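# Find the light check weight and set it on the red dish

## Task

Four check weights are present and exactly one weighs less than the rest; use the balance (its pointer sits over white when the pans are equal and leans toward the lighter pan otherwise) to identify it, then set that weight lying flat on the red dish while keeping the other three off the dish. Nothing may end up inside or beneath any furniture, and apart from the weights and the dish, every item must finish resting directly on the same furniture it started on. The result must hold without the robots supporting anything, and at the end the grippers must be open and the arms moved away.

## Robot and tools

Robots: three identical i2rt Big YAM arms named arm1, arm2 and arm3. Each has six revolute joints, a two-finger gripper and a wrist camera (arm1_cam_wrist, arm2_cam_wrist, arm3_cam_wrist). With joints 1 and 6 at 0 and the hand level and pointing forward, that camera rides above the hand and looks toward the fingertips. Two fixed room cameras, room_a and room_b, view the scene. The hand reaches roughly 1.0 m from the joint1 axis. The arms act independently; if one stalls, the others keep going.

Frame: one shared scene frame, origin on the floor, +z up. The hand point is halfway between the fingertips; the hand's z axis runs along the fingers and the fingers open and close along its y axis. Each robot's foot pose is not printed, so hand poses reflect an unseen base placement.

execute_actions(actions, cameras): actions is a list holding one action or none. An action is an object keyed by arm name; each arm entry has one key, joints, an object of absolute joint targets (not offsets) by name. Per arm you may give any of: joint1_rad (-2.879 to 2.879; turns the arm about its foot, positive counter-clockwise seen from above, 0 means unfolding toward where the foot faces), joint2_rad (0 to 3.141; shoulder, 0 has the upper arm pointing back roughly level, increasing lifts it up then forward), joint3_rad (0 to 3.019; elbow, 0 is folded, increasing opens), joint4_rad (-1.692 to 1.57; hand pitch, positive tilts fingers up), joint5_rad (-1.57 to 1.57; sideways hand swing, positive toward the arm's right), joint6_rad (-2.094 to 2.094; hand roll, positive clockwise viewed from behind the hand), all in radians; and gripper_m (0 to 0.093), the fingertip gap in metres. Completion tolerances: ±0.045, ±0.14, ±0.09, ±0.055, ±0.03, ±0.035 rad and ±0.003 m. Everything in one action starts at once and may finish at different moments; joints move at different speeds, so the hand can sweep a wide path between postures. Omitted joints or arms may keep pushing toward earlier targets. An unknown key or out-of-range number rejects the whole call and nothing moves. An empty actions list just reports state and images. cameras lists which images to return (null, omitted or ["all"] gives all; [] gives none); the pictures line gives their order.

wait(seconds): 0 to 10; commands nothing and returns state and images as an empty action would.

zoom_image(camera, region): region is [x0, y0, x1, y1] in pixels of that camera's latest full image, top-left origin, at most 504 by 504; returns a closer view.

read_manual(section): returns licence texts only; no motion.

finished_scene(scene): ends the current scene (pass its number) after the last command has been held; irreversible; reports whether the goal was met.

Result lines: joint_positions gives current joint values. joint_status says how each commanded motion ended: done, off_target (resting away from target, possibly still pushing), contact_stop or time_out (target dropped, joint holds where it stopped; but after time_out a joint may keep a target up to 0.375, 0.375, 0.113, 0.225, 0.075, 0.3 rad from where it stands for joints 1-6 and keep pushing, moving there by itself if freed). "joint command not followed", often with a cause line, means a safety check blocked that arm's joint targets (typically self- or arm-arm clearance); the gripper part still runs, blocked joints show not_followed, and the arm may retry those targets on later actions until given passable ones. on_its_own lists joints doing something you did not command this call; "held at" is the target held, not the position. To stop a push, command a joint to its reported position. Very small target changes may not move a joint. A joint bearing load can sag. Joint torques are the drives' total output per arm joint, with unit offsets, scale factors and noise; they are nonzero in free air and unreliable for sensing contact.

Heat: sustained load heats motors. A MOTOR HOT warning appears from 85 °C; at 100 °C the arm and gripper go limp until cooled (OVER-TEMPERATURE FAULT), and unfinished keys read limit_stop_at_motor_heat; resend targets afterward. Heat partly persists into later scenes. The robot keeps holding its last command while you deliberate.

Safety and things to avoid: the arms do not stop on contact and can push hard, so avoid pressing into furniture or objects. A hard press between two robots ends the run; hard hits may too. The clearance check can react late and ignores fingers, gripper housings and wrist cameras, so keep arms well apart. Do not drop, slam or fling items, knock anything out of the work area or onto the floor, or let anything go inside or under furniture. Loose objects may occasionally get nudged by an outside push. After a stop is reported, later motion calls in the same reply are skipped. Faster robot motion is rewarded, so avoid needless moves. To weigh, place weights on the balance pans and read where the pointer leans; finish with the light weight flat on the red dish, grippers open, arms withdrawn.

Each tool is called as name([rows], argument=value, ...), one row to a line, values as JSON.

## Session

execute_actions(actions=[])

Scene clock: 0.00 s.
Joint torques (N m, as the arm reports them, + toward a larger angle): no reading
Motor temperatures (°C, as the motors report them): arm1=[24 27 23 25 26 27] | arm2=[27 26 26 27 24 26] | arm3=[23 25 26 23 24 24]
arm1.joint_positions: joint1_rad=-0.211 joint2_rad=+0.506 joint3_rad=+1.716 joint4_rad=-1.218 joint5_rad=+0.207 joint6_rad=-0.748 gripper_m=+0.095
arm1.joint_status: not commanded
arm1.hand: x=+0.3312 y=-0.9025 z=+1.4810 quat_wxyz=(-0.682, +0.331, -0.625, +0.188) (m; scene frame)
arm2.joint_positions: joint1_rad=+0.273 joint2_rad=+0.656 joint3_rad=+1.686 joint4_rad=-1.320 joint5_rad=+0.224 joint6_rad=+0.663 gripper_m=+0.094
arm2.joint_status: not commanded
arm2.hand: x=-0.2892 y=+0.0172 z=+1.5965 quat_wxyz=(-0.569, -0.233, -0.769, -0.174) (m; scene frame)
arm3.joint_positions: joint1_rad=+0.533 joint2_rad=+0.348 joint3_rad=+1.427 joint4_rad=-1.608 joint5_rad=+0.171 joint6_rad=-0.574 gripper_m=+0.095
arm3.joint_status: not commanded
arm3.hand: x=+0.3375 y=+0.8593 z=+1.3894 quat_wxyz=(-0.436, +0.132, -0.856, +0.243) (m; scene frame)
pictures: arm1_cam_wrist, arm2_cam_wrist, arm3_cam_wrist, room_a, room_b
Images, in order (width x height): arm1_cam_wrist 504x504, arm2_cam_wrist 504x504, arm3_cam_wrist 504x504, room_a 896x504, room_b 896x504.

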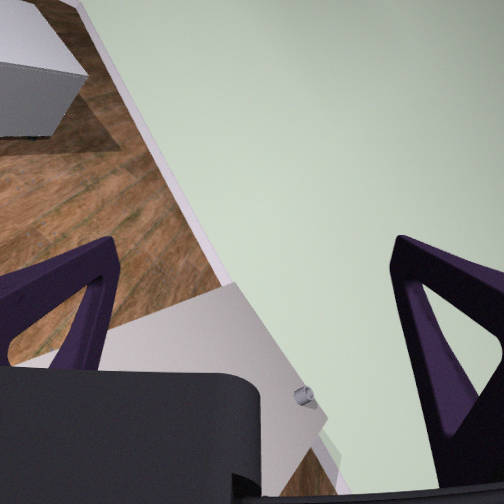

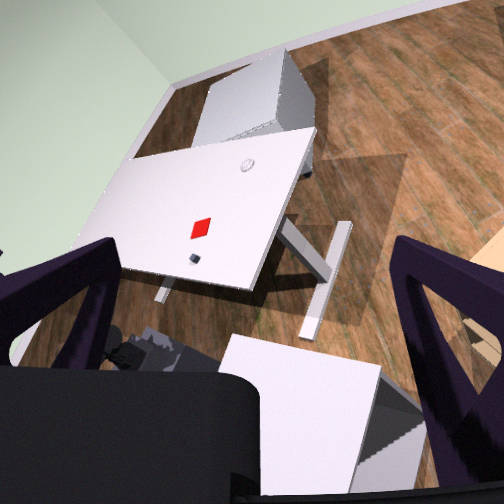

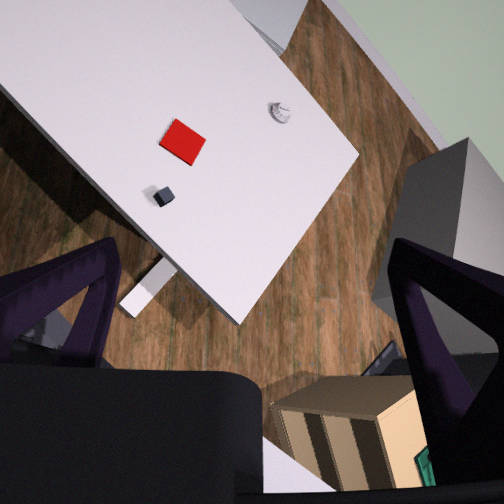

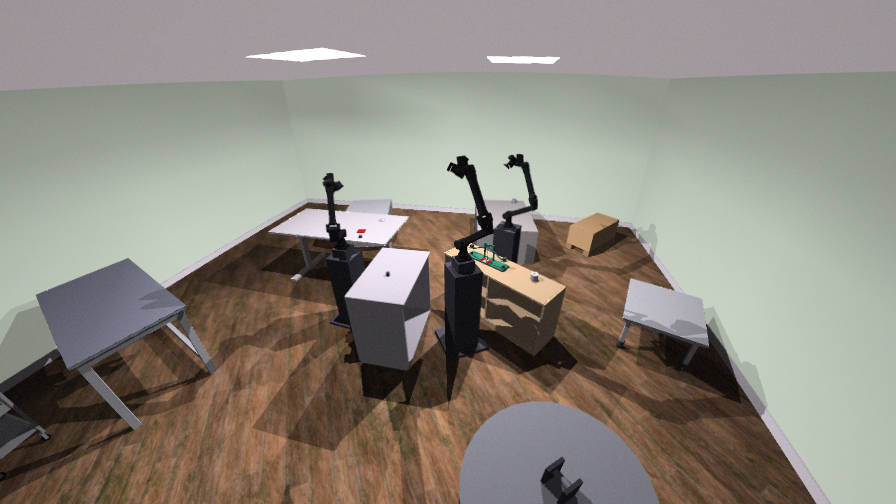

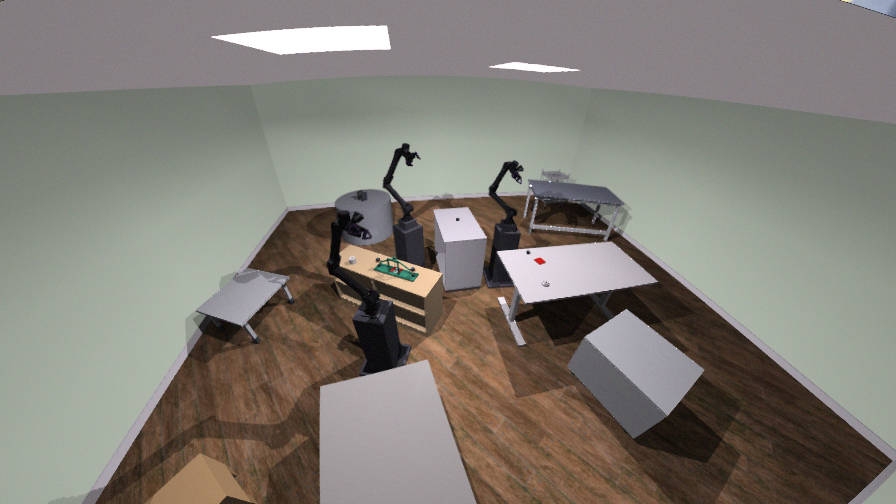

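zoom_image(camera="room_b", region=[340, 235, 450, 300])

zoom_image(camera="room_a", region=[440, 225, 560, 295])

zoom_image(camera="room_a", region=[300, 190, 460, 310])

Region (340, 235, 450, 300) of room_b's 896x504 image, scaled by 4.582, with more detail than that image has; it fills the top 298 rows of this view, and the rest is white.

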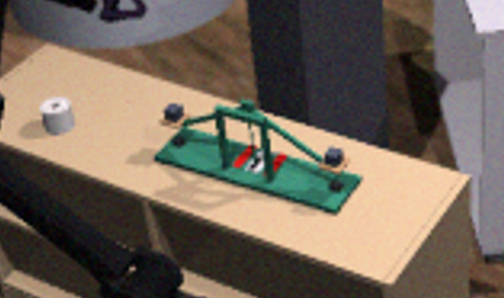

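Region (440, 225, 560, 295) of room_a's 896x504 image, scaled by 4.200, with more detail than that image has; it fills the top 294 rows of this view, and the rest is white.

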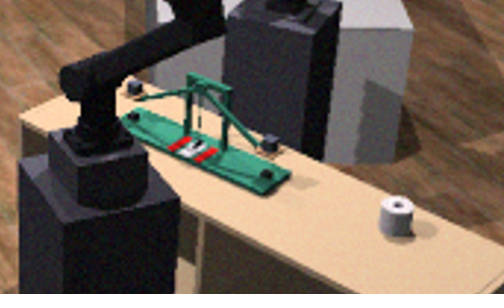

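Region (300, 190, 460, 310) of room_a's 896x504 image, scaled by 3.150, with more detail than that image has; it fills the top 378 rows of this view, and the rest is white.

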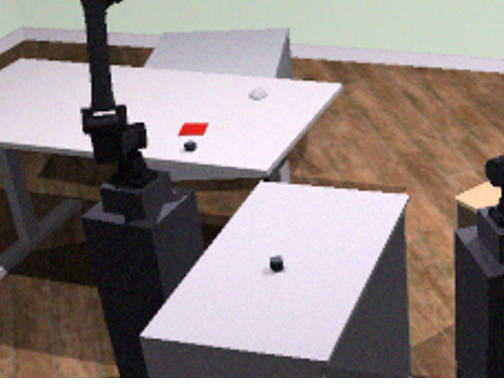

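execute_actions([
  {"arm1":{"joints":{"joint1_rad":1.5,"joint2_rad":1.3,"joint3_rad":1.5,"joint4_rad":-1.25,"joint5_rad":0,"joint6_rad":0}},"arm2":{"joints":{"joint1_rad":1.0,"joint2_rad":1.3,"joint3_rad":1.4,"joint4_rad":-1.15,"joint5_rad":0,"joint6_rad":0}},"arm3":{"joints":{"joint1_rad":0.5,"joint2_rad":1.3,"joint3_rad":1.4,"joint4_rad":-1.15,"joint5_rad":0,"joint6_rad":0}}},
])

Scene clock: 23.30 s.
Joint torques (N m, as the arm reports them, + toward a larger angle): arm1=[ -1.04 -14.62  11.57   1.37   0.03   0.12] | arm2=[ 0.04 -8.38 10.7   1.84  0.02 -0.22] | arm3=[  0.17 -10.41  10.71   1.67  -0.15   0.15]
Motor temperatures (°C, as the motors report them): arm1=[24 27 25 25 26 27] | arm2=[27 27 28 27 24 26] | arm3=[23 25 29 23 24 24]
arm1.joint_positions: joint1_rad=+1.497 joint2_rad=+1.311 joint3_rad=+1.477 joint4_rad=-1.243 joint5_rad=-0.002 joint6_rad=-0.013 gripper_m=+0.095
arm1.joint_status: all done
arm1.hand: x=-0.0296 y=-0.5042 z=+1.1073 quat_wxyz=(-0.118, +0.854, -0.463, -0.209) (m; scene frame)
arm2.joint_positions: joint1_rad=+1.003 joint2_rad=+1.293 joint3_rad=+1.383 joint4_rad=-1.155 joint5_rad=+0.002 joint6_rad=+0.016 gripper_m=+0.094
arm2.joint_status: all done
arm2.hand: x=-0.2149 y=+0.4057 z=+1.2527 quat_wxyz=(-0.214, +0.443, -0.862, -0.119) (m; scene frame)
arm3.joint_positions: joint1_rad=+0.512 joint2_rad=+1.307 joint3_rad=+1.380 joint4_rad=-1.168 joint5_rad=+0.002 joint6_rad=-0.015 gripper_m=+0.095
arm3.joint_status: all done
arm3.hand: x=+0.7373 y=+0.8150 z=+1.1741 quat_wxyz=(-0.233, -0.084, -0.969, +0.019) (m; scene frame)
pictures: arm1_cam_wrist, arm2_cam_wrist, arm3_cam_wrist, room_a, room_b
Images, in order (width x height): arm1_cam_wrist 504x504, arm2_cam_wrist 504x504, arm3_cam_wrist 504x504, room_a 896x504, room_b 896x504.

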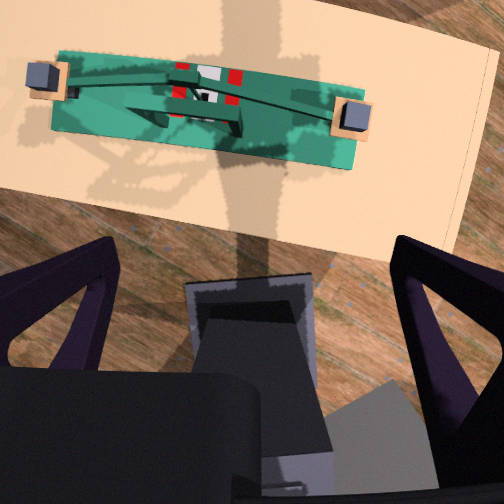

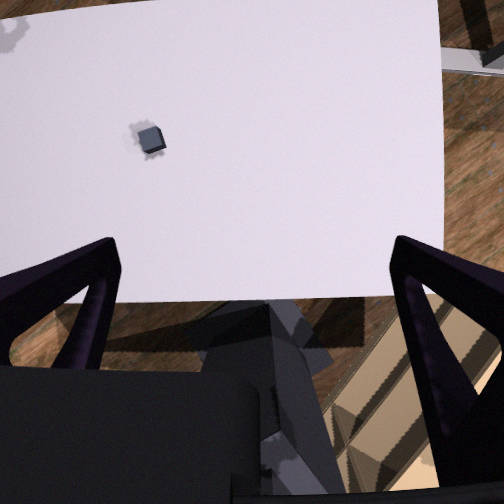

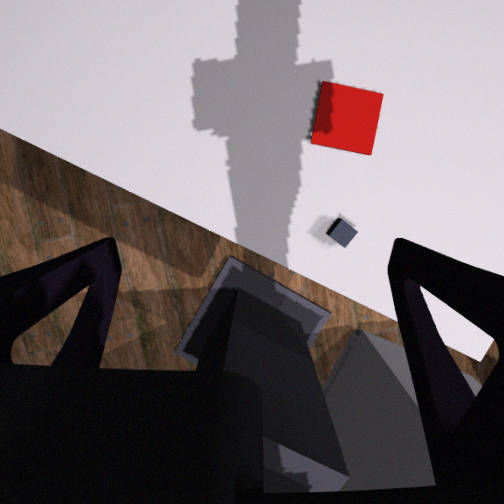

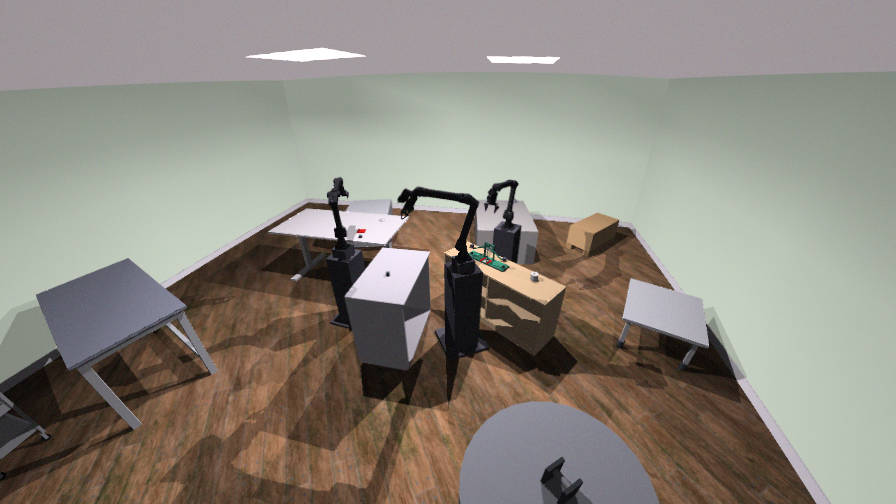

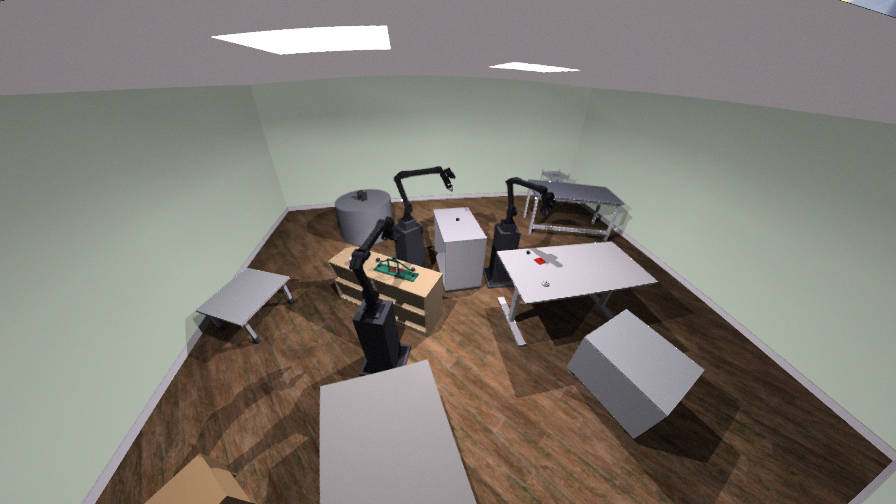

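execute_actions([
  {"arm1":{"joints":{"joint1_rad":1.265,"joint2_rad":1.955,"joint3_rad":1.69,"joint4_rad":-1.276,"joint6_rad":1.49}},"arm2":{"joints":{"joint1_rad":1.277,"joint2_rad":2.03,"joint3_rad":1.54,"joint4_rad":-1.055}},"arm3":{"joints":{"joint1_rad":0.14,"joint2_rad":1.71,"joint3_rad":1.01,"joint4_rad":-0.84,"joint6_rad":0.18}}},
])

Scene clock: 44.80 s.
Joint torques (N m, as the arm reports them, + toward a larger angle): arm1=[ -0.75 -23.83  10.31   0.64   0.04   0.11] | arm2=[ -0.31 -16.69   8.77   0.64   0.05  -0.27] | arm3=[  2.05 -12.42   8.71   0.75  -0.1    0.16]
Motor temperatures (°C, as the motors report them): arm1=[24 28 27 25 26 27] | arm2=[27 27 30 27 24 26] | arm3=[23 26 32 23 24 24]
arm1.joint_positions: joint1_rad=+1.254 joint2_rad=+1.965 joint3_rad=+1.665 joint4_rad=-1.274 joint5_rad=+0.001 joint6_rad=+1.476 gripper_m=+0.095
arm1.joint_status: all done
arm1.hand: x=+0.0441 y=-0.3503 z=+0.8425 quat_wxyz=(-0.004, +0.206, -0.979, +0.005) (m; scene frame)
arm2.joint_positions: joint1_rad=+1.289 joint2_rad=+2.033 joint3_rad=+1.523 joint4_rad=-1.058 joint5_rad=+0.001 joint6_rad=+0.014 gripper_m=+0.094
arm2.joint_status: all done
arm2.hand: x=-0.3104 y=+0.5629 z=+0.9278 quat_wxyz=(+0.005, +0.581, -0.814, -0.003) (m; scene frame)
arm3.joint_positions: joint1_rad=+0.128 joint2_rad=+1.710 joint3_rad=+0.981 joint4_rad=-0.855 joint5_rad=+0.001 joint6_rad=+0.164 gripper_m=+0.095
arm3.joint_status: all done
arm3.hand: x=+0.6192 y=+0.6800 z=+0.8454 quat_wxyz=(+0.010, -0.358, -0.934, -0.006) (m; scene frame)
pictures: arm1_cam_wrist, arm2_cam_wrist, arm3_cam_wrist, room_a, room_b
Images, in order (width x height): arm1_cam_wrist 504x504, arm2_cam_wrist 504x504, arm3_cam_wrist 504x504, room_a 896x504, room_b 896x504.

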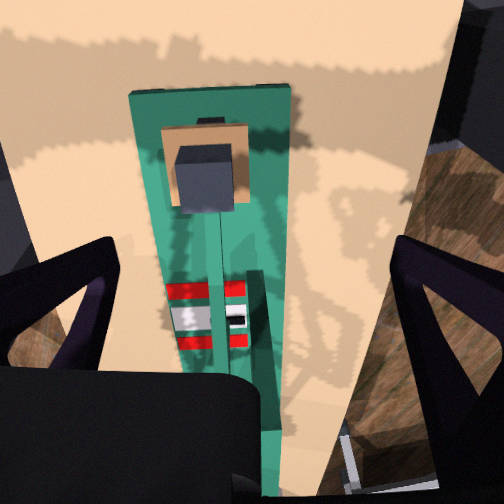

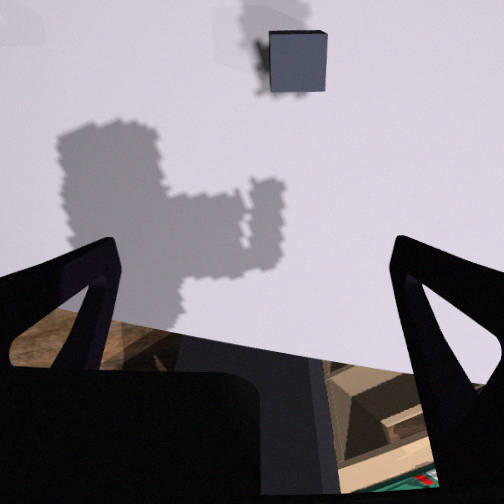

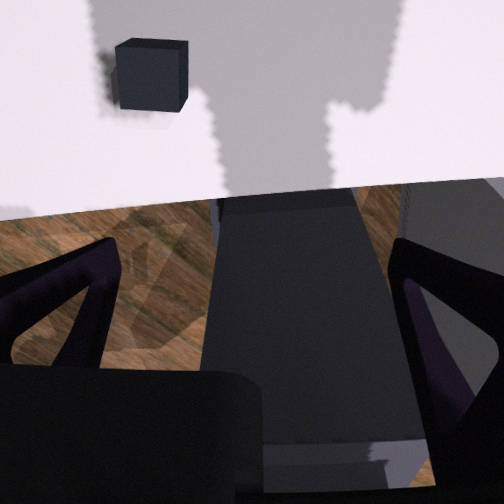

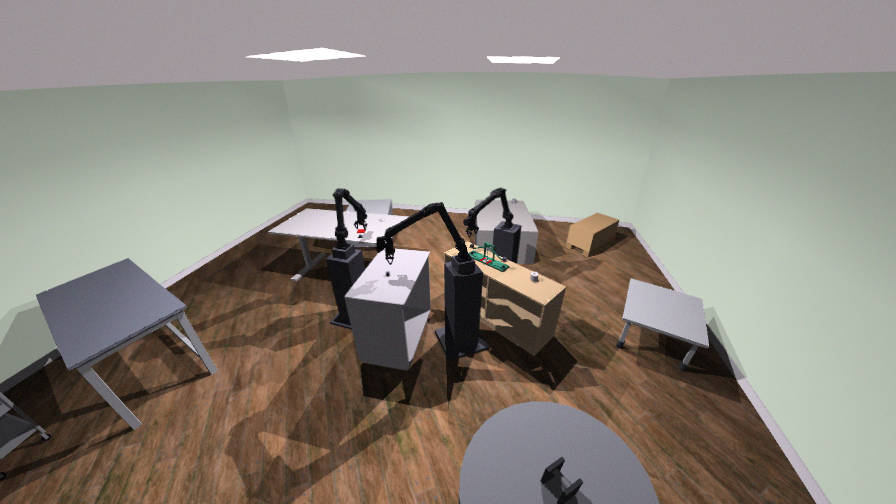

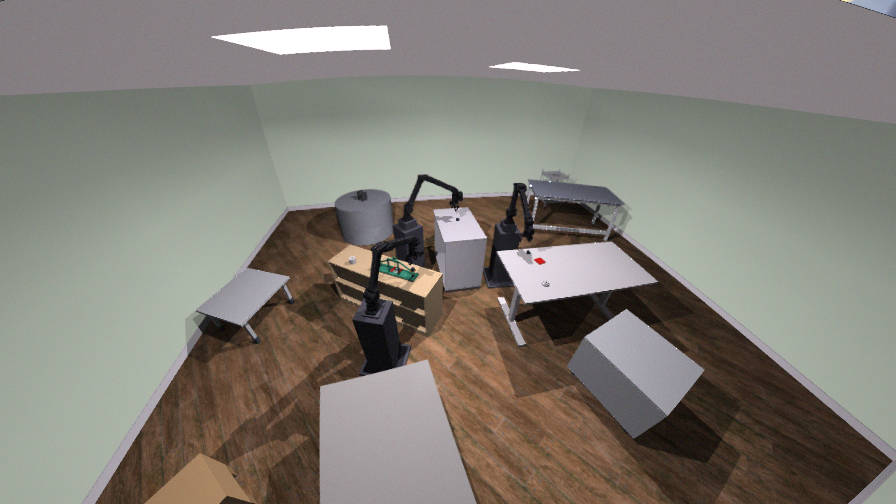

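execute_actions([
  {"arm1":{"joints":{"joint1_rad":1.285,"joint2_rad":2.10,"joint3_rad":1.705,"joint4_rad":-1.125}},"arm2":{"joints":{"joint1_rad":1.25,"joint2_rad":2.295,"joint3_rad":1.66,"joint4_rad":-0.898,"joint6_rad":-0.02}},"arm3":{"joints":{"joint1_rad":0.225,"joint2_rad":1.924,"joint3_rad":1.105,"joint4_rad":-0.705,"joint6_rad":0.325}}},
], cameras=["arm1_cam_wrist","arm2_cam_wrist","arm3_cam_wrist"])

Scene clock: 63.10 s.
Joint torques (N m, as the arm reports them, + toward a larger angle): arm1=[ -0.8  -26.17  10.12   1.03   0.05   0.09] | arm2=[  0.72 -18.67   8.41   0.99   0.05  -0.21] | arm3=[  0.41 -15.24   6.52   0.67  -0.1    0.15]
Motor temperatures (°C, as the motors report them): arm1=[24 30 28 25 26 27] | arm2=[27 29 30 27 24 26] | arm3=[23 26 32 23 24 24]
arm1.joint_positions: joint1_rad=+1.274 joint2_rad=+2.118 joint3_rad=+1.676 joint4_rad=-1.133 joint5_rad=+0.001 joint6_rad=+1.477 gripper_m=+0.095
arm1.joint_status: all done
arm1.hand: x=+0.0242 y=-0.3291 z=+0.7560 quat_wxyz=(-0.004, +0.215, -0.977, +0.005) (m; scene frame)
arm2.joint_positions: joint1_rad=+1.255 joint2_rad=+2.302 joint3_rad=+1.638 joint4_rad=-0.905 joint5_rad=+0.001 joint6_rad=-0.005 gripper_m=+0.094
arm2.joint_status: all done
arm2.hand: x=-0.2797 y=+0.5947 z=+0.8062 quat_wxyz=(+0.006, +0.575, -0.818, -0.003) (m; scene frame)
arm3.joint_positions: joint1_rad=+0.229 joint2_rad=+1.934 joint3_rad=+1.094 joint4_rad=-0.717 joint5_rad=+0.001 joint6_rad=+0.310 gripper_m=+0.095
arm3.joint_status: all done
arm3.hand: x=+0.6898 y=+0.6932 z=+0.7798 quat_wxyz=(-0.004, -0.379, -0.926, -0.004) (m; scene frame)
pictures: arm1_cam_wrist, arm2_cam_wrist, arm3_cam_wrist
Images, in order (width x height): arm1_cam_wrist 504x504, arm2_cam_wrist 504x504, arm3_cam_wrist 504x504.

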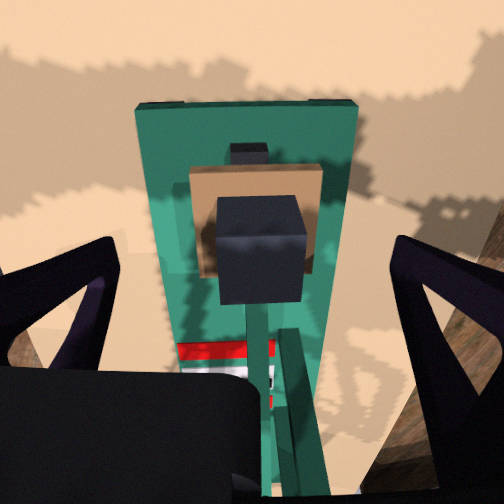

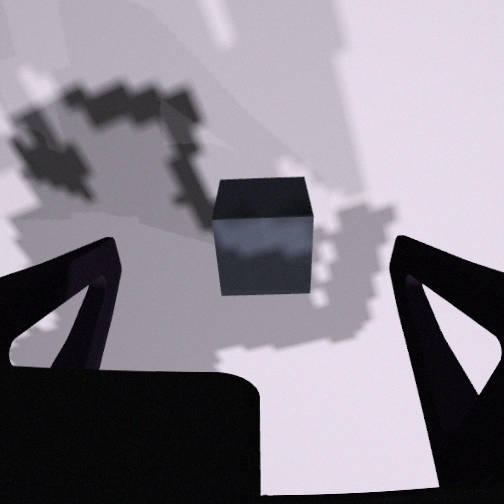

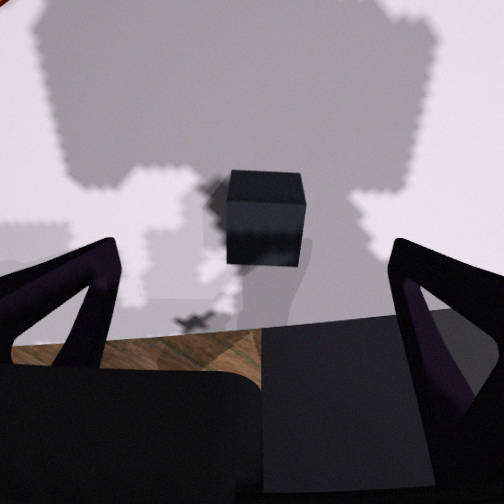

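execute_actions([
  {"arm1":{"joints":{"joint1_rad":1.292,"joint2_rad":2.128,"joint4_rad":-1.108,"gripper_m":0.055}},"arm2":{"joints":{"joint1_rad":1.243,"joint2_rad":2.317,"joint4_rad":-0.857,"gripper_m":0.055}},"arm3":{"joints":{"joint1_rad":0.21,"joint2_rad":2.012,"joint4_rad":-0.632,"joint6_rad":0.36}}},
], cameras=["arm1_cam_wrist","arm2_cam_wrist","arm3_cam_wrist"])

Scene clock: 74.03 s.
Joint torques (N m, as the arm reports them, + toward a larger angle): arm1=[ -0.42 -23.66  10.19   1.09   0.05   0.09] | arm2=[ -0.21 -17.9    8.46   1.2    0.06  -0.21] | arm3=[ -0.42 -15.44   6.07   0.76  -0.09   0.22]
Motor temperatures (°C, as the motors report them): arm1=[24 31 28 25 26 27] | arm2=[27 29 30 27 24 26] | arm3=[23 27 31 23 24 24]
arm1.joint_positions: joint1_rad=+1.276 joint2_rad=+2.118 joint3_rad=+1.676 joint4_rad=-1.117 joint5_rad=+0.001 joint6_rad=+1.477 gripper_m=+0.055
arm1.joint_status: all done
arm1.hand: x=+0.0215 y=-0.3259 z=+0.7560 quat_wxyz=(-0.003, +0.216, -0.976, -0.003) (m; scene frame)
arm2.joint_positions: joint1_rad=+1.255 joint2_rad=+2.302 joint3_rad=+1.638 joint4_rad=-0.868 joint5_rad=+0.001 joint6_rad=-0.005 gripper_m=+0.055
arm2.joint_status: all done
arm2.hand: x=-0.2765 y=+0.6033 z=+0.8063 quat_wxyz=(-0.010, +0.575, -0.818, -0.013) (m; scene frame)
arm3.joint_positions: joint1_rad=+0.223 joint2_rad=+2.016 joint3_rad=+1.094 joint4_rad=-0.648 joint5_rad=+0.001 joint6_rad=+0.345 gripper_m=+0.095
arm3.joint_status: all done
arm3.hand: x=+0.6872 y=+0.6913 z=+0.7424 quat_wxyz=(+0.003, -0.398, -0.918, -0.005) (m; scene frame)
pictures: arm1_cam_wrist, arm2_cam_wrist, arm3_cam_wrist
Images, in order (width x height): arm1_cam_wrist 504x504, arm2_cam_wrist 504x504, arm3_cam_wrist 504x504.

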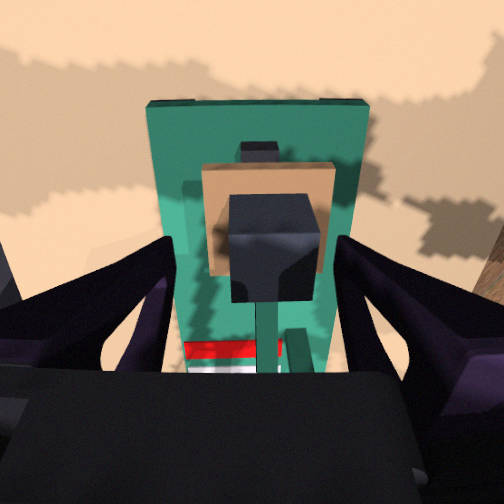

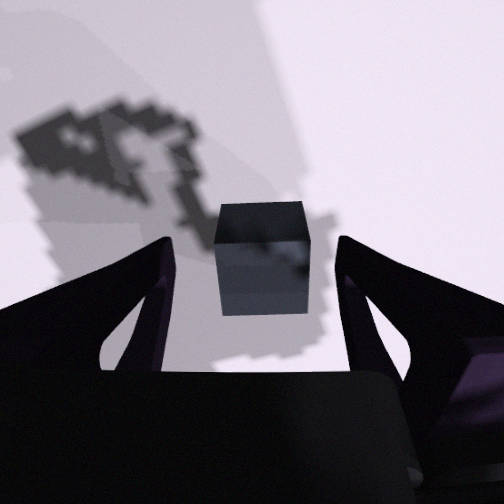

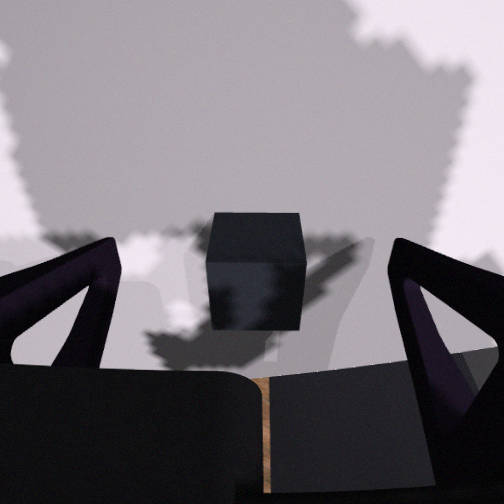

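execute_actions([
  {"arm1":{"joints":{"joint2_rad":2.152}},"arm2":{"joints":{"joint2_rad":2.335}},"arm3":{"joints":{"gripper_m":0.015}}},
], cameras=["arm1_cam_wrist","arm2_cam_wrist","arm3_cam_wrist"])

Scene clock: 78.67 s.
Joint torques (N m, as the arm reports them, + toward a larger angle): arm1=[ -0.45 -24.16  10.1    1.03   0.05   0.09] | arm2=[  0.04 -16.76   8.54   1.2    0.06  -0.19] | arm3=[ -0.05 -15.11   6.13   0.84  -0.11   0.16]
Motor temperatures (°C, as the motors report them): arm1=[24 31 28 25 26 27] | arm2=[27 30 30 27 24 26] | arm3=[23 27 31 23 24 24]
arm1.joint_positions: joint1_rad=+1.276 joint2_rad=+2.144 joint3_rad=+1.676 joint4_rad=-1.116 joint5_rad=+0.001 joint6_rad=+1.477 gripper_m=+0.055
arm1.joint_status: all done
arm1.hand: x=+0.0227 y=-0.3290 z=+0.7406 quat_wxyz=(-0.005, +0.216, -0.976, +0.010) (m; scene frame)
arm2.joint_positions: joint1_rad=+1.255 joint2_rad=+2.313 joint3_rad=+1.638 joint4_rad=-0.867 joint5_rad=+0.001 joint6_rad=-0.005 gripper_m=+0.055
arm2.joint_status: all done
arm2.hand: x=-0.2775 y=+0.6008 z=+0.7995 quat_wxyz=(-0.005, +0.575, -0.818, -0.010) (m; scene frame)
arm3.joint_positions: joint1_rad=+0.223 joint2_rad=+2.016 joint3_rad=+1.094 joint4_rad=-0.648 joint5_rad=+0.001 joint6_rad=+0.345 gripper_m=+0.030
arm3.joint_status: gripper_m off_target (ended at +0.030, target +0.015)
arm3.hand: x=+0.6873 y=+0.6912 z=+0.7424 quat_wxyz=(+0.003, -0.398, -0.917, -0.005) (m; scene frame)
pictures: arm1_cam_wrist, arm2_cam_wrist, arm3_cam_wrist
Images, in order (width x height): arm1_cam_wrist 504x504, arm2_cam_wrist 504x504, arm3_cam_wrist 504x504.

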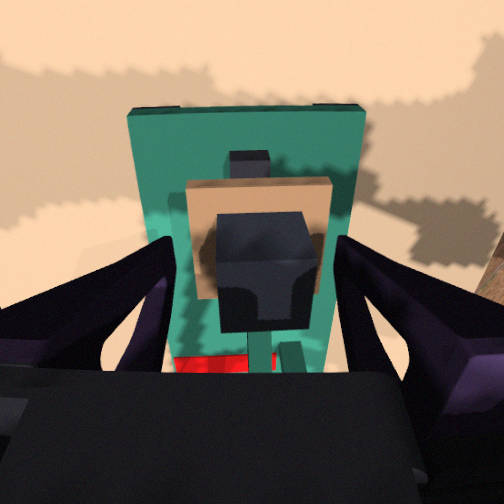

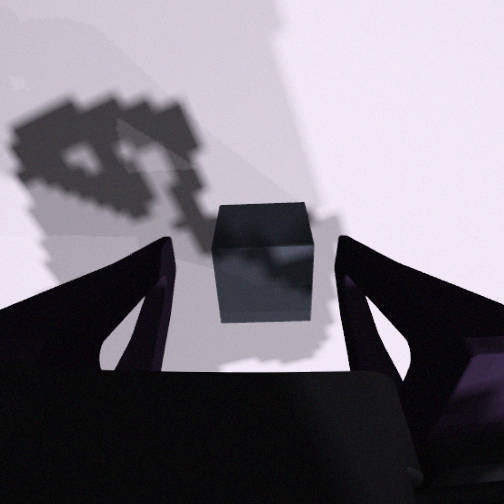

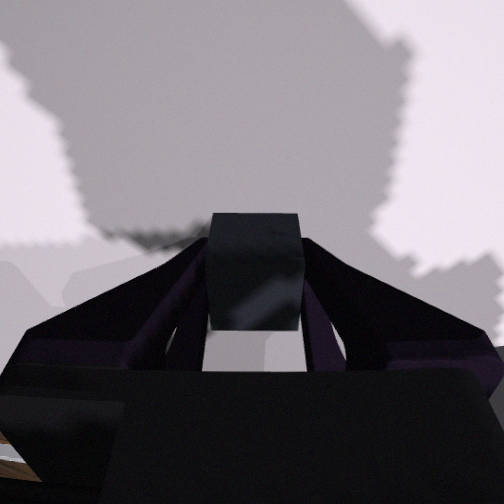

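execute_actions([
  {"arm1":{"joints":{"gripper_m":0.015}},"arm2":{"joints":{"gripper_m":0.015}},"arm3":{"joints":{"joint2_rad":1.9,"joint4_rad":-0.73}}},
], cameras=["arm1_cam_wrist","arm2_cam_wrist","arm3_cam_wrist"])

Scene clock: 83.30 s.
Joint torques (N m, as the arm reports them, + toward a larger angle): arm1=[ -0.44 -23.93  10.03   0.97   0.05   0.09] | arm2=[ -0.79 -16.79   8.56   1.18   0.07  -0.24] | arm3=[  0.19 -14.37   6.77  -0.19  -0.13   0.19]
Motor temperatures (°C, as the motors report them): arm1=[24 31 28 25 26 27] | arm2=[27 30 30 27 24 26] | arm3=[23 27 30 23 24 24]
arm1.joint_positions: joint1_rad=+1.276 joint2_rad=+2.144 joint3_rad=+1.676 joint4_rad=-1.115 joint5_rad=+0.001 joint6_rad=+1.478 gripper_m=+0.030
arm1.joint_status: gripper_m off_target (ended at +0.030, target +0.015)
arm1.hand: x=+0.0226 y=-0.3287 z=+0.7404 quat_wxyz=(-0.005, +0.216, -0.976, +0.009) (m; scene frame)
arm2.joint_positions: joint1_rad=+1.255 joint2_rad=+2.313 joint3_rad=+1.638 joint4_rad=-0.867 joint5_rad=+0.001 joint6_rad=-0.005 gripper_m=+0.029
arm2.joint_status: gripper_m off_target (ended at +0.029, target +0.015)
arm2.hand: x=-0.2773 y=+0.6008 z=+0.7995 quat_wxyz=(-0.005, +0.575, -0.818, -0.010) (m; scene frame)
arm3.joint_positions: joint1_rad=+0.223 joint2_rad=+1.894 joint3_rad=+1.094 joint4_rad=-0.715 joint5_rad=+0.001 joint6_rad=+0.345 gripper_m=+0.030
arm3.joint_status: all done
arm3.hand: x=+0.6955 y=+0.6864 z=+0.7981 quat_wxyz=(-0.025, -0.398, -0.917, -0.003) (m; scene frame)
pictures: arm1_cam_wrist, arm2_cam_wrist, arm3_cam_wrist
Images, in order (width x height): arm1_cam_wrist 504x504, arm2_cam_wrist 504x504, arm3_cam_wrist 504x504.

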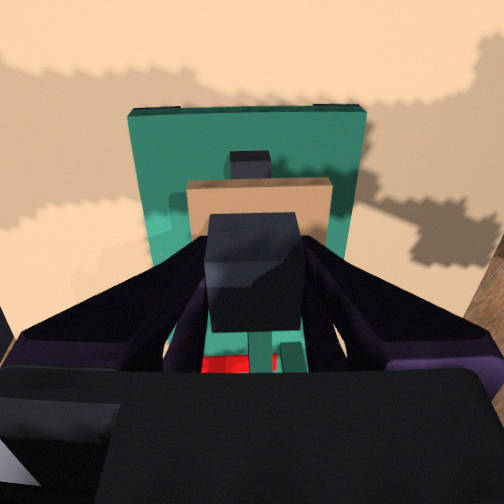

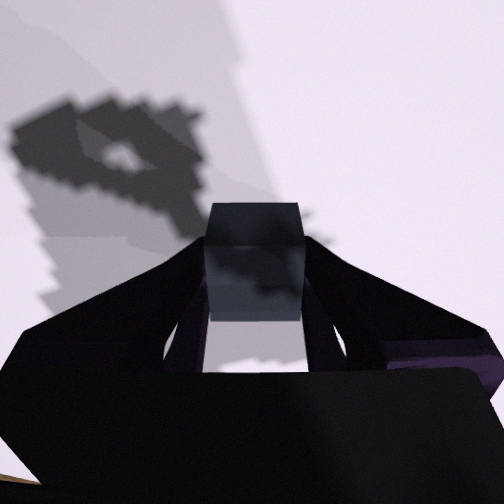

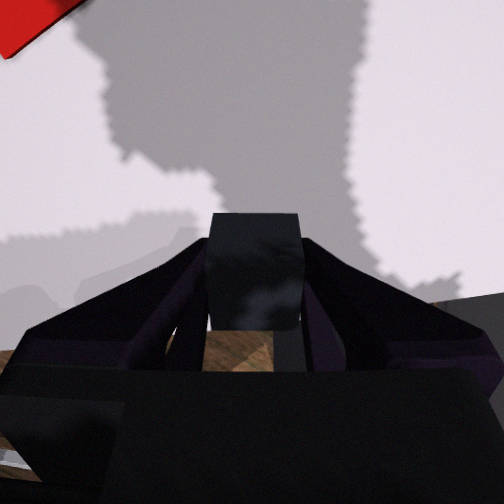

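execute_actions([
  {"arm1":{"joints":{"joint2_rad":2.065,"joint4_rad":-1.175}},"arm2":{"joints":{"joint2_rad":2.17,"joint4_rad":-0.98}},"arm3":{"joints":{"joint1_rad":0.295,"joint2_rad":2.0,"joint3_rad":1.55,"joint4_rad":-1.03,"joint6_rad":0}}},
], cameras=["arm1_cam_wrist","room_b"])

zoom_image(camera="room_b", region=[340, 225, 450, 300])

Scene clock: 94.23 s.
Joint torques (N m, as the arm reports them, + toward a larger angle): arm1=[ -0.47 -24.84  10.34   0.53   0.04   0.08] | arm2=[ -0.42 -17.1    9.12   0.34   0.07  -0.24] | arm3=[  0.73 -16.92   9.69  -0.17  -0.16  -0.14]
Motor temperatures (°C, as the motors report them): arm1=[24 31 28 25 26 27] | arm2=[27 30 30 27 24 26] | arm3=[23 28 31 23 24 24]
arm1.joint_positions: joint1_rad=+1.277 joint2_rad=+2.072 joint3_rad=+1.676 joint4_rad=-1.170 joint5_rad=+0.001 joint6_rad=+1.478 gripper_m=+0.030
arm1.joint_status: all done
arm1.hand: x=+0.0238 y=-0.3335 z=+0.7836 quat_wxyz=(-0.004, +0.216, -0.976, +0.001) (m; scene frame)
arm2.joint_positions: joint1_rad=+1.255 joint2_rad=+2.163 joint3_rad=+1.638 joint4_rad=-0.972 joint5_rad=+0.001 joint6_rad=-0.005 gripper_m=+0.029
arm2.joint_status: all done
arm2.hand: x=-0.2742 y=+0.6059 z=+0.8904 quat_wxyz=(-0.024, +0.574, -0.818, -0.023) (m; scene frame)
arm3.joint_positions: joint1_rad=+0.298 joint2_rad=+1.995 joint3_rad=+1.525 joint4_rad=-1.015 joint5_rad=+0.001 joint6_rad=+0.016 gripper_m=+0.030
arm3.joint_status: all done
arm3.hand: x=+0.8171 y=+0.6739 z=+0.8789 quat_wxyz=(-0.040, -0.206, -0.978, +0.003) (m; scene frame)
pictures: arm1_cam_wrist, room_b
Images, in order (width x height): arm1_cam_wrist 504x504, room_b 896x504.

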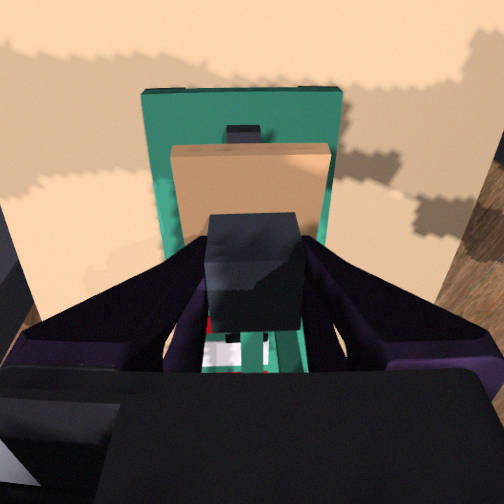

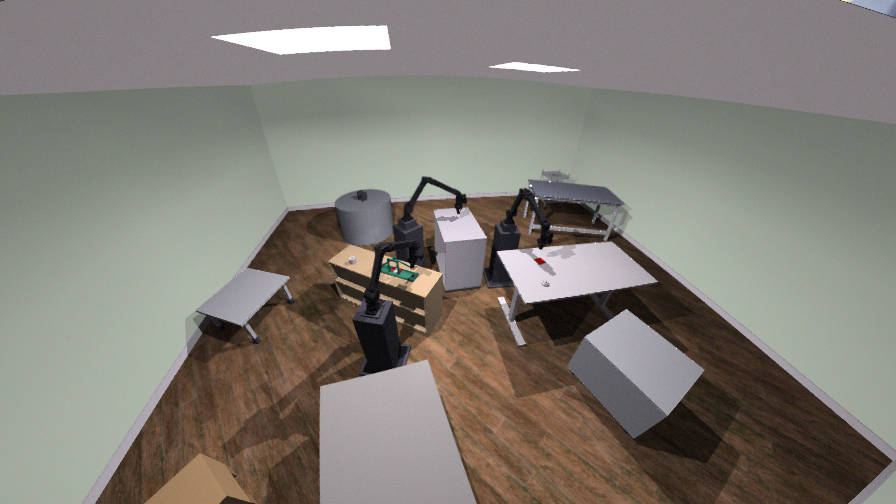

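Region (340, 225, 450, 300) of room_b's 896x504 image, scaled by 4.582, with more detail than that image has; it fills the top 344 rows of this view, and the rest is white.

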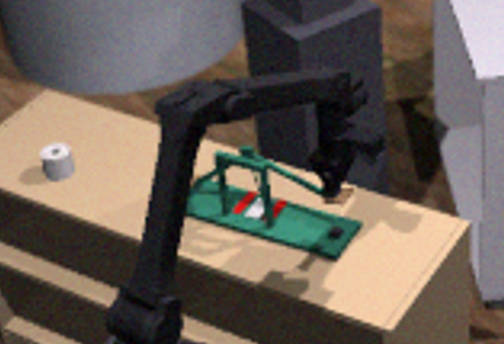

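execute_actions([
  {"arm1":{"joints":{"joint2_rad":1.9,"joint4_rad":-1.33}},"arm2":{"joints":{"joint1_rad":0.3,"joint3_rad":1.61,"joint6_rad":-1.04}},"arm3":{"joints":{"joint1_rad":0.275,"joint2_rad":2.225,"joint3_rad":1.71}}},
], cameras=["arm1_cam_wrist","arm3_cam_wrist","room_a"])

zoom_image(camera="room_a", region=[430, 180, 560, 295])

Scene clock: 101.77 s.
Joint torques (N m, as the arm reports them, + toward a larger angle): arm1=[ -0.5  -22.54  10.91   0.49   0.04   0.08] | arm2=[  0.97 -17.25   6.81   0.28  -0.06  -0.24] | arm3=[  0.15 -21.52   9.77  -0.22  -0.12  -0.13]
Motor temperatures (°C, as the motors report them): arm1=[24 31 28 25 26 27] | arm2=[27 30 30 27 24 26] | arm3=[23 28 32 23 24 24]
arm1.joint_positions: joint1_rad=+1.277 joint2_rad=+1.902 joint3_rad=+1.676 joint4_rad=-1.323 joint5_rad=+0.001 joint6_rad=+1.478 gripper_m=+0.030
arm1.joint_status: all done
arm1.hand: x=+0.0330 y=-0.3616 z=+0.8818 quat_wxyz=(-0.003, +0.216, -0.976, -0.007) (m; scene frame)
arm2.joint_positions: joint1_rad=+0.294 joint2_rad=+2.165 joint3_rad=+1.616 joint4_rad=-0.972 joint5_rad=+0.003 joint6_rad=-1.024 gripper_m=+0.029
arm2.joint_status: all done
arm2.hand: x=+0.1130 y=+0.1668 z=+0.8778 quat_wxyz=(-0.016, +0.598, -0.801, +0.008) (m; scene frame)
arm3.joint_positions: joint1_rad=+0.286 joint2_rad=+2.243 joint3_rad=+1.678 joint4_rad=-1.020 joint5_rad=+0.001 joint6_rad=+0.015 gripper_m=+0.030
arm3.joint_status: all done
arm3.hand: x=+0.8405 y=+0.6571 z=+0.7834 quat_wxyz=(+0.009, -0.211, -0.977, -0.007) (m; scene frame)
pictures: arm1_cam_wrist, arm3_cam_wrist, room_a
Images, in order (width x height): arm1_cam_wrist 504x504, arm3_cam_wrist 504x504, room_a 896x504.

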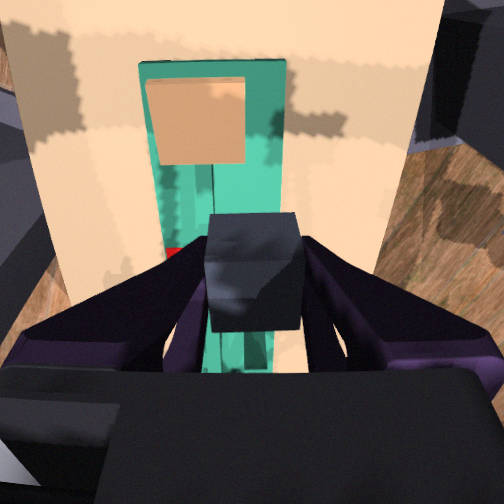

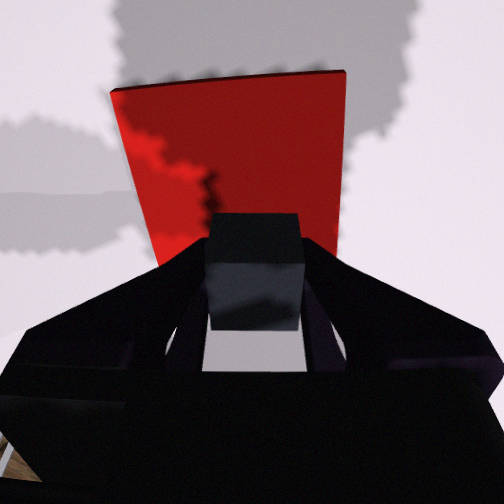

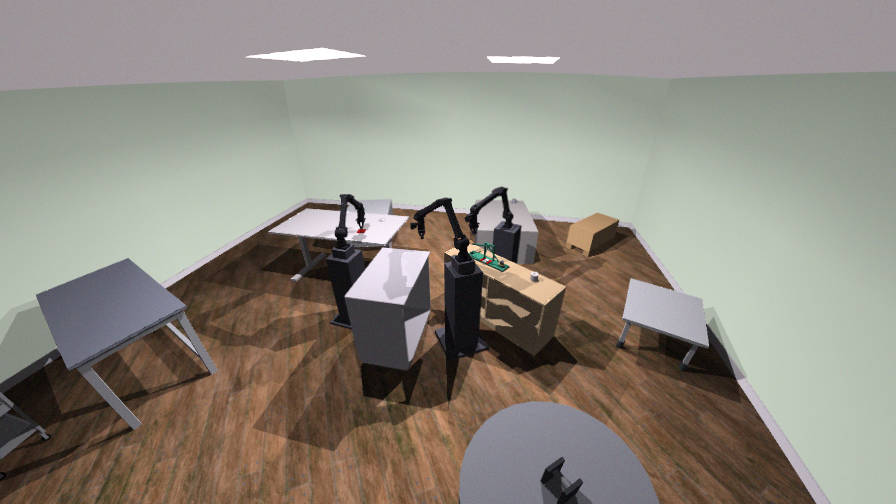

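Region (430, 180, 560, 295) of room_a's 896x504 image, scaled by 3.877, with more detail than that image has; it fills the top 446 rows of this view, and the rest is white.

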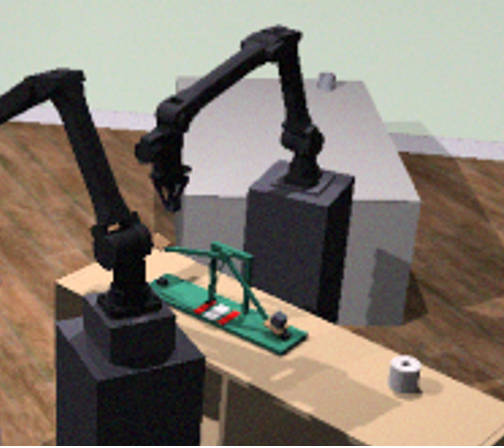

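execute_actions([
  {"arm1":{"joints":{"joint1_rad":-1.1,"joint6_rad":0}},"arm2":{"joints":{"joint1_rad":-0.54,"joint3_rad":1.59,"joint4_rad":-0.995}},"arm3":{"joints":{"joint1_rad":0.308,"joint4_rad":-0.975}}},
])

Scene clock: 109.03 s.
Joint torques (N m, as the arm reports them, + toward a larger angle): arm1=[ -0.89 -23.93  11.04   0.57  -0.07  -0.21] | arm2=[  0.23 -17.67   7.04   0.16  -0.09  -0.19] | arm3=[  1.48 -21.13   9.91   0.83  -0.12  -0.14]
Motor temperatures (°C, as the motors report them): arm1=[24 31 29 25 26 27] | arm2=[27 30 30 27 24 26] | arm3=[23 29 32 23 24 24]
arm1.joint_positions: joint1_rad=-1.111 joint2_rad=+1.916 joint3_rad=+1.676 joint4_rad=-1.323 joint5_rad=+0.002 joint6_rad=+0.014 gripper_m=+0.030
arm1.joint_status: all done
arm1.hand: x=+0.7517 y=-1.1829 z=+0.8843 quat_wxyz=(-0.008, -0.241, -0.970, +0.003) (m; scene frame)
arm2.joint_positions: joint1_rad=-0.543 joint2_rad=+2.166 joint3_rad=+1.594 joint4_rad=-0.987 joint5_rad=+0.003 joint6_rad=-1.026 gripper_m=+0.029
arm2.joint_status: all done
arm2.hand: x=+0.0189 y=-0.3299 z=+0.8732 quat_wxyz=(+0.004, +0.222, -0.975, +0.005) (m; scene frame)
arm3.joint_positions: joint1_rad=+0.297 joint2_rad=+2.243 joint3_rad=+1.678 joint4_rad=-0.992 joint5_rad=+0.001 joint6_rad=+0.015 gripper_m=+0.030
arm3.joint_status: all done
arm3.hand: x=+0.8496 y=+0.6611 z=+0.7835 quat_wxyz=(-0.005, -0.206, -0.979, -0.004) (m; scene frame)
pictures: arm1_cam_wrist, arm2_cam_wrist, arm3_cam_wrist, room_a, room_b
Images, in order (width x height): arm1_cam_wrist 504x504, arm2_cam_wrist 504x504, arm3_cam_wrist 504x504, room_a 896x504, room_b 896x504.

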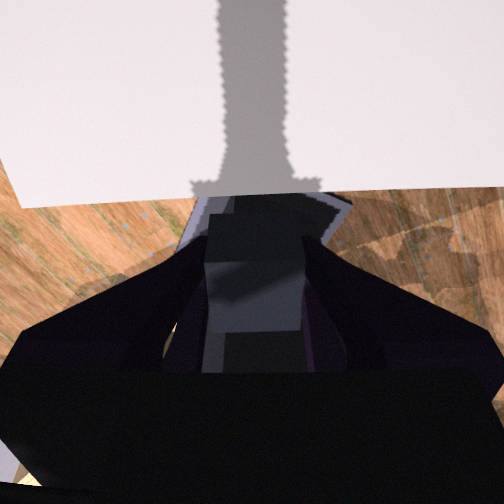

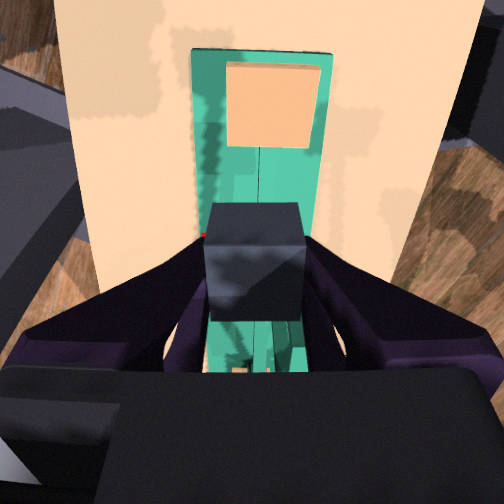

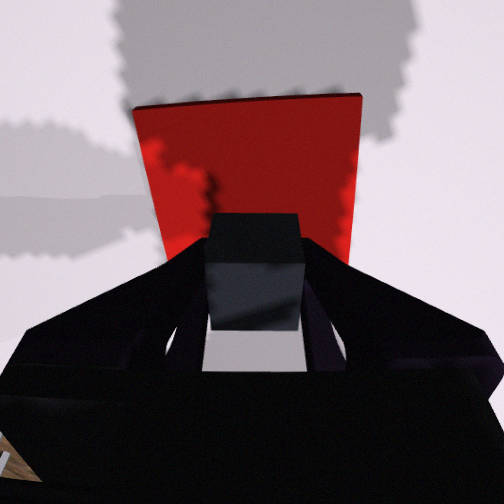

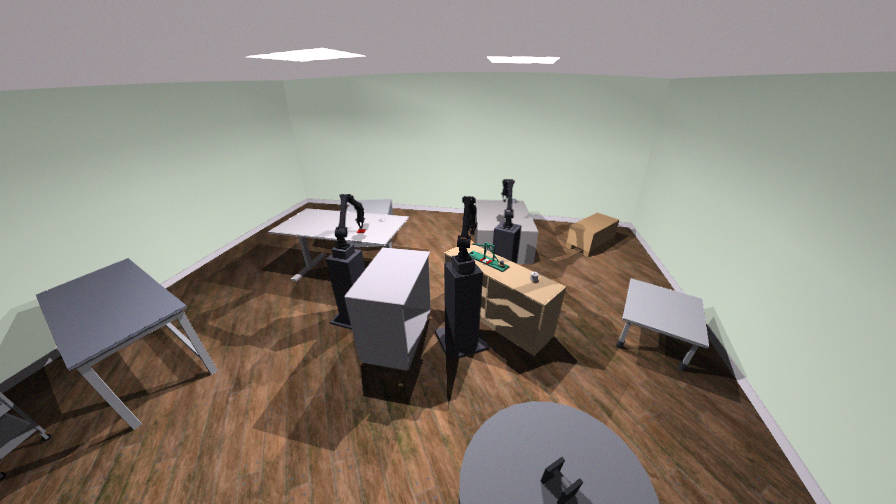

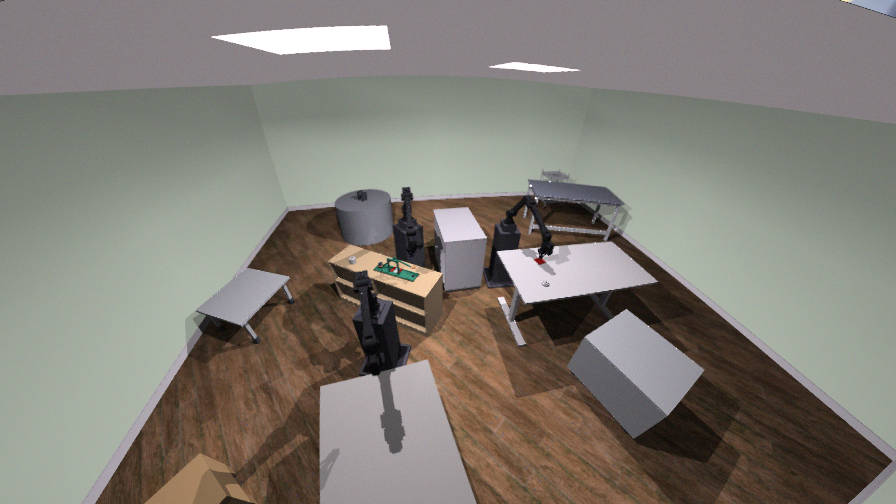

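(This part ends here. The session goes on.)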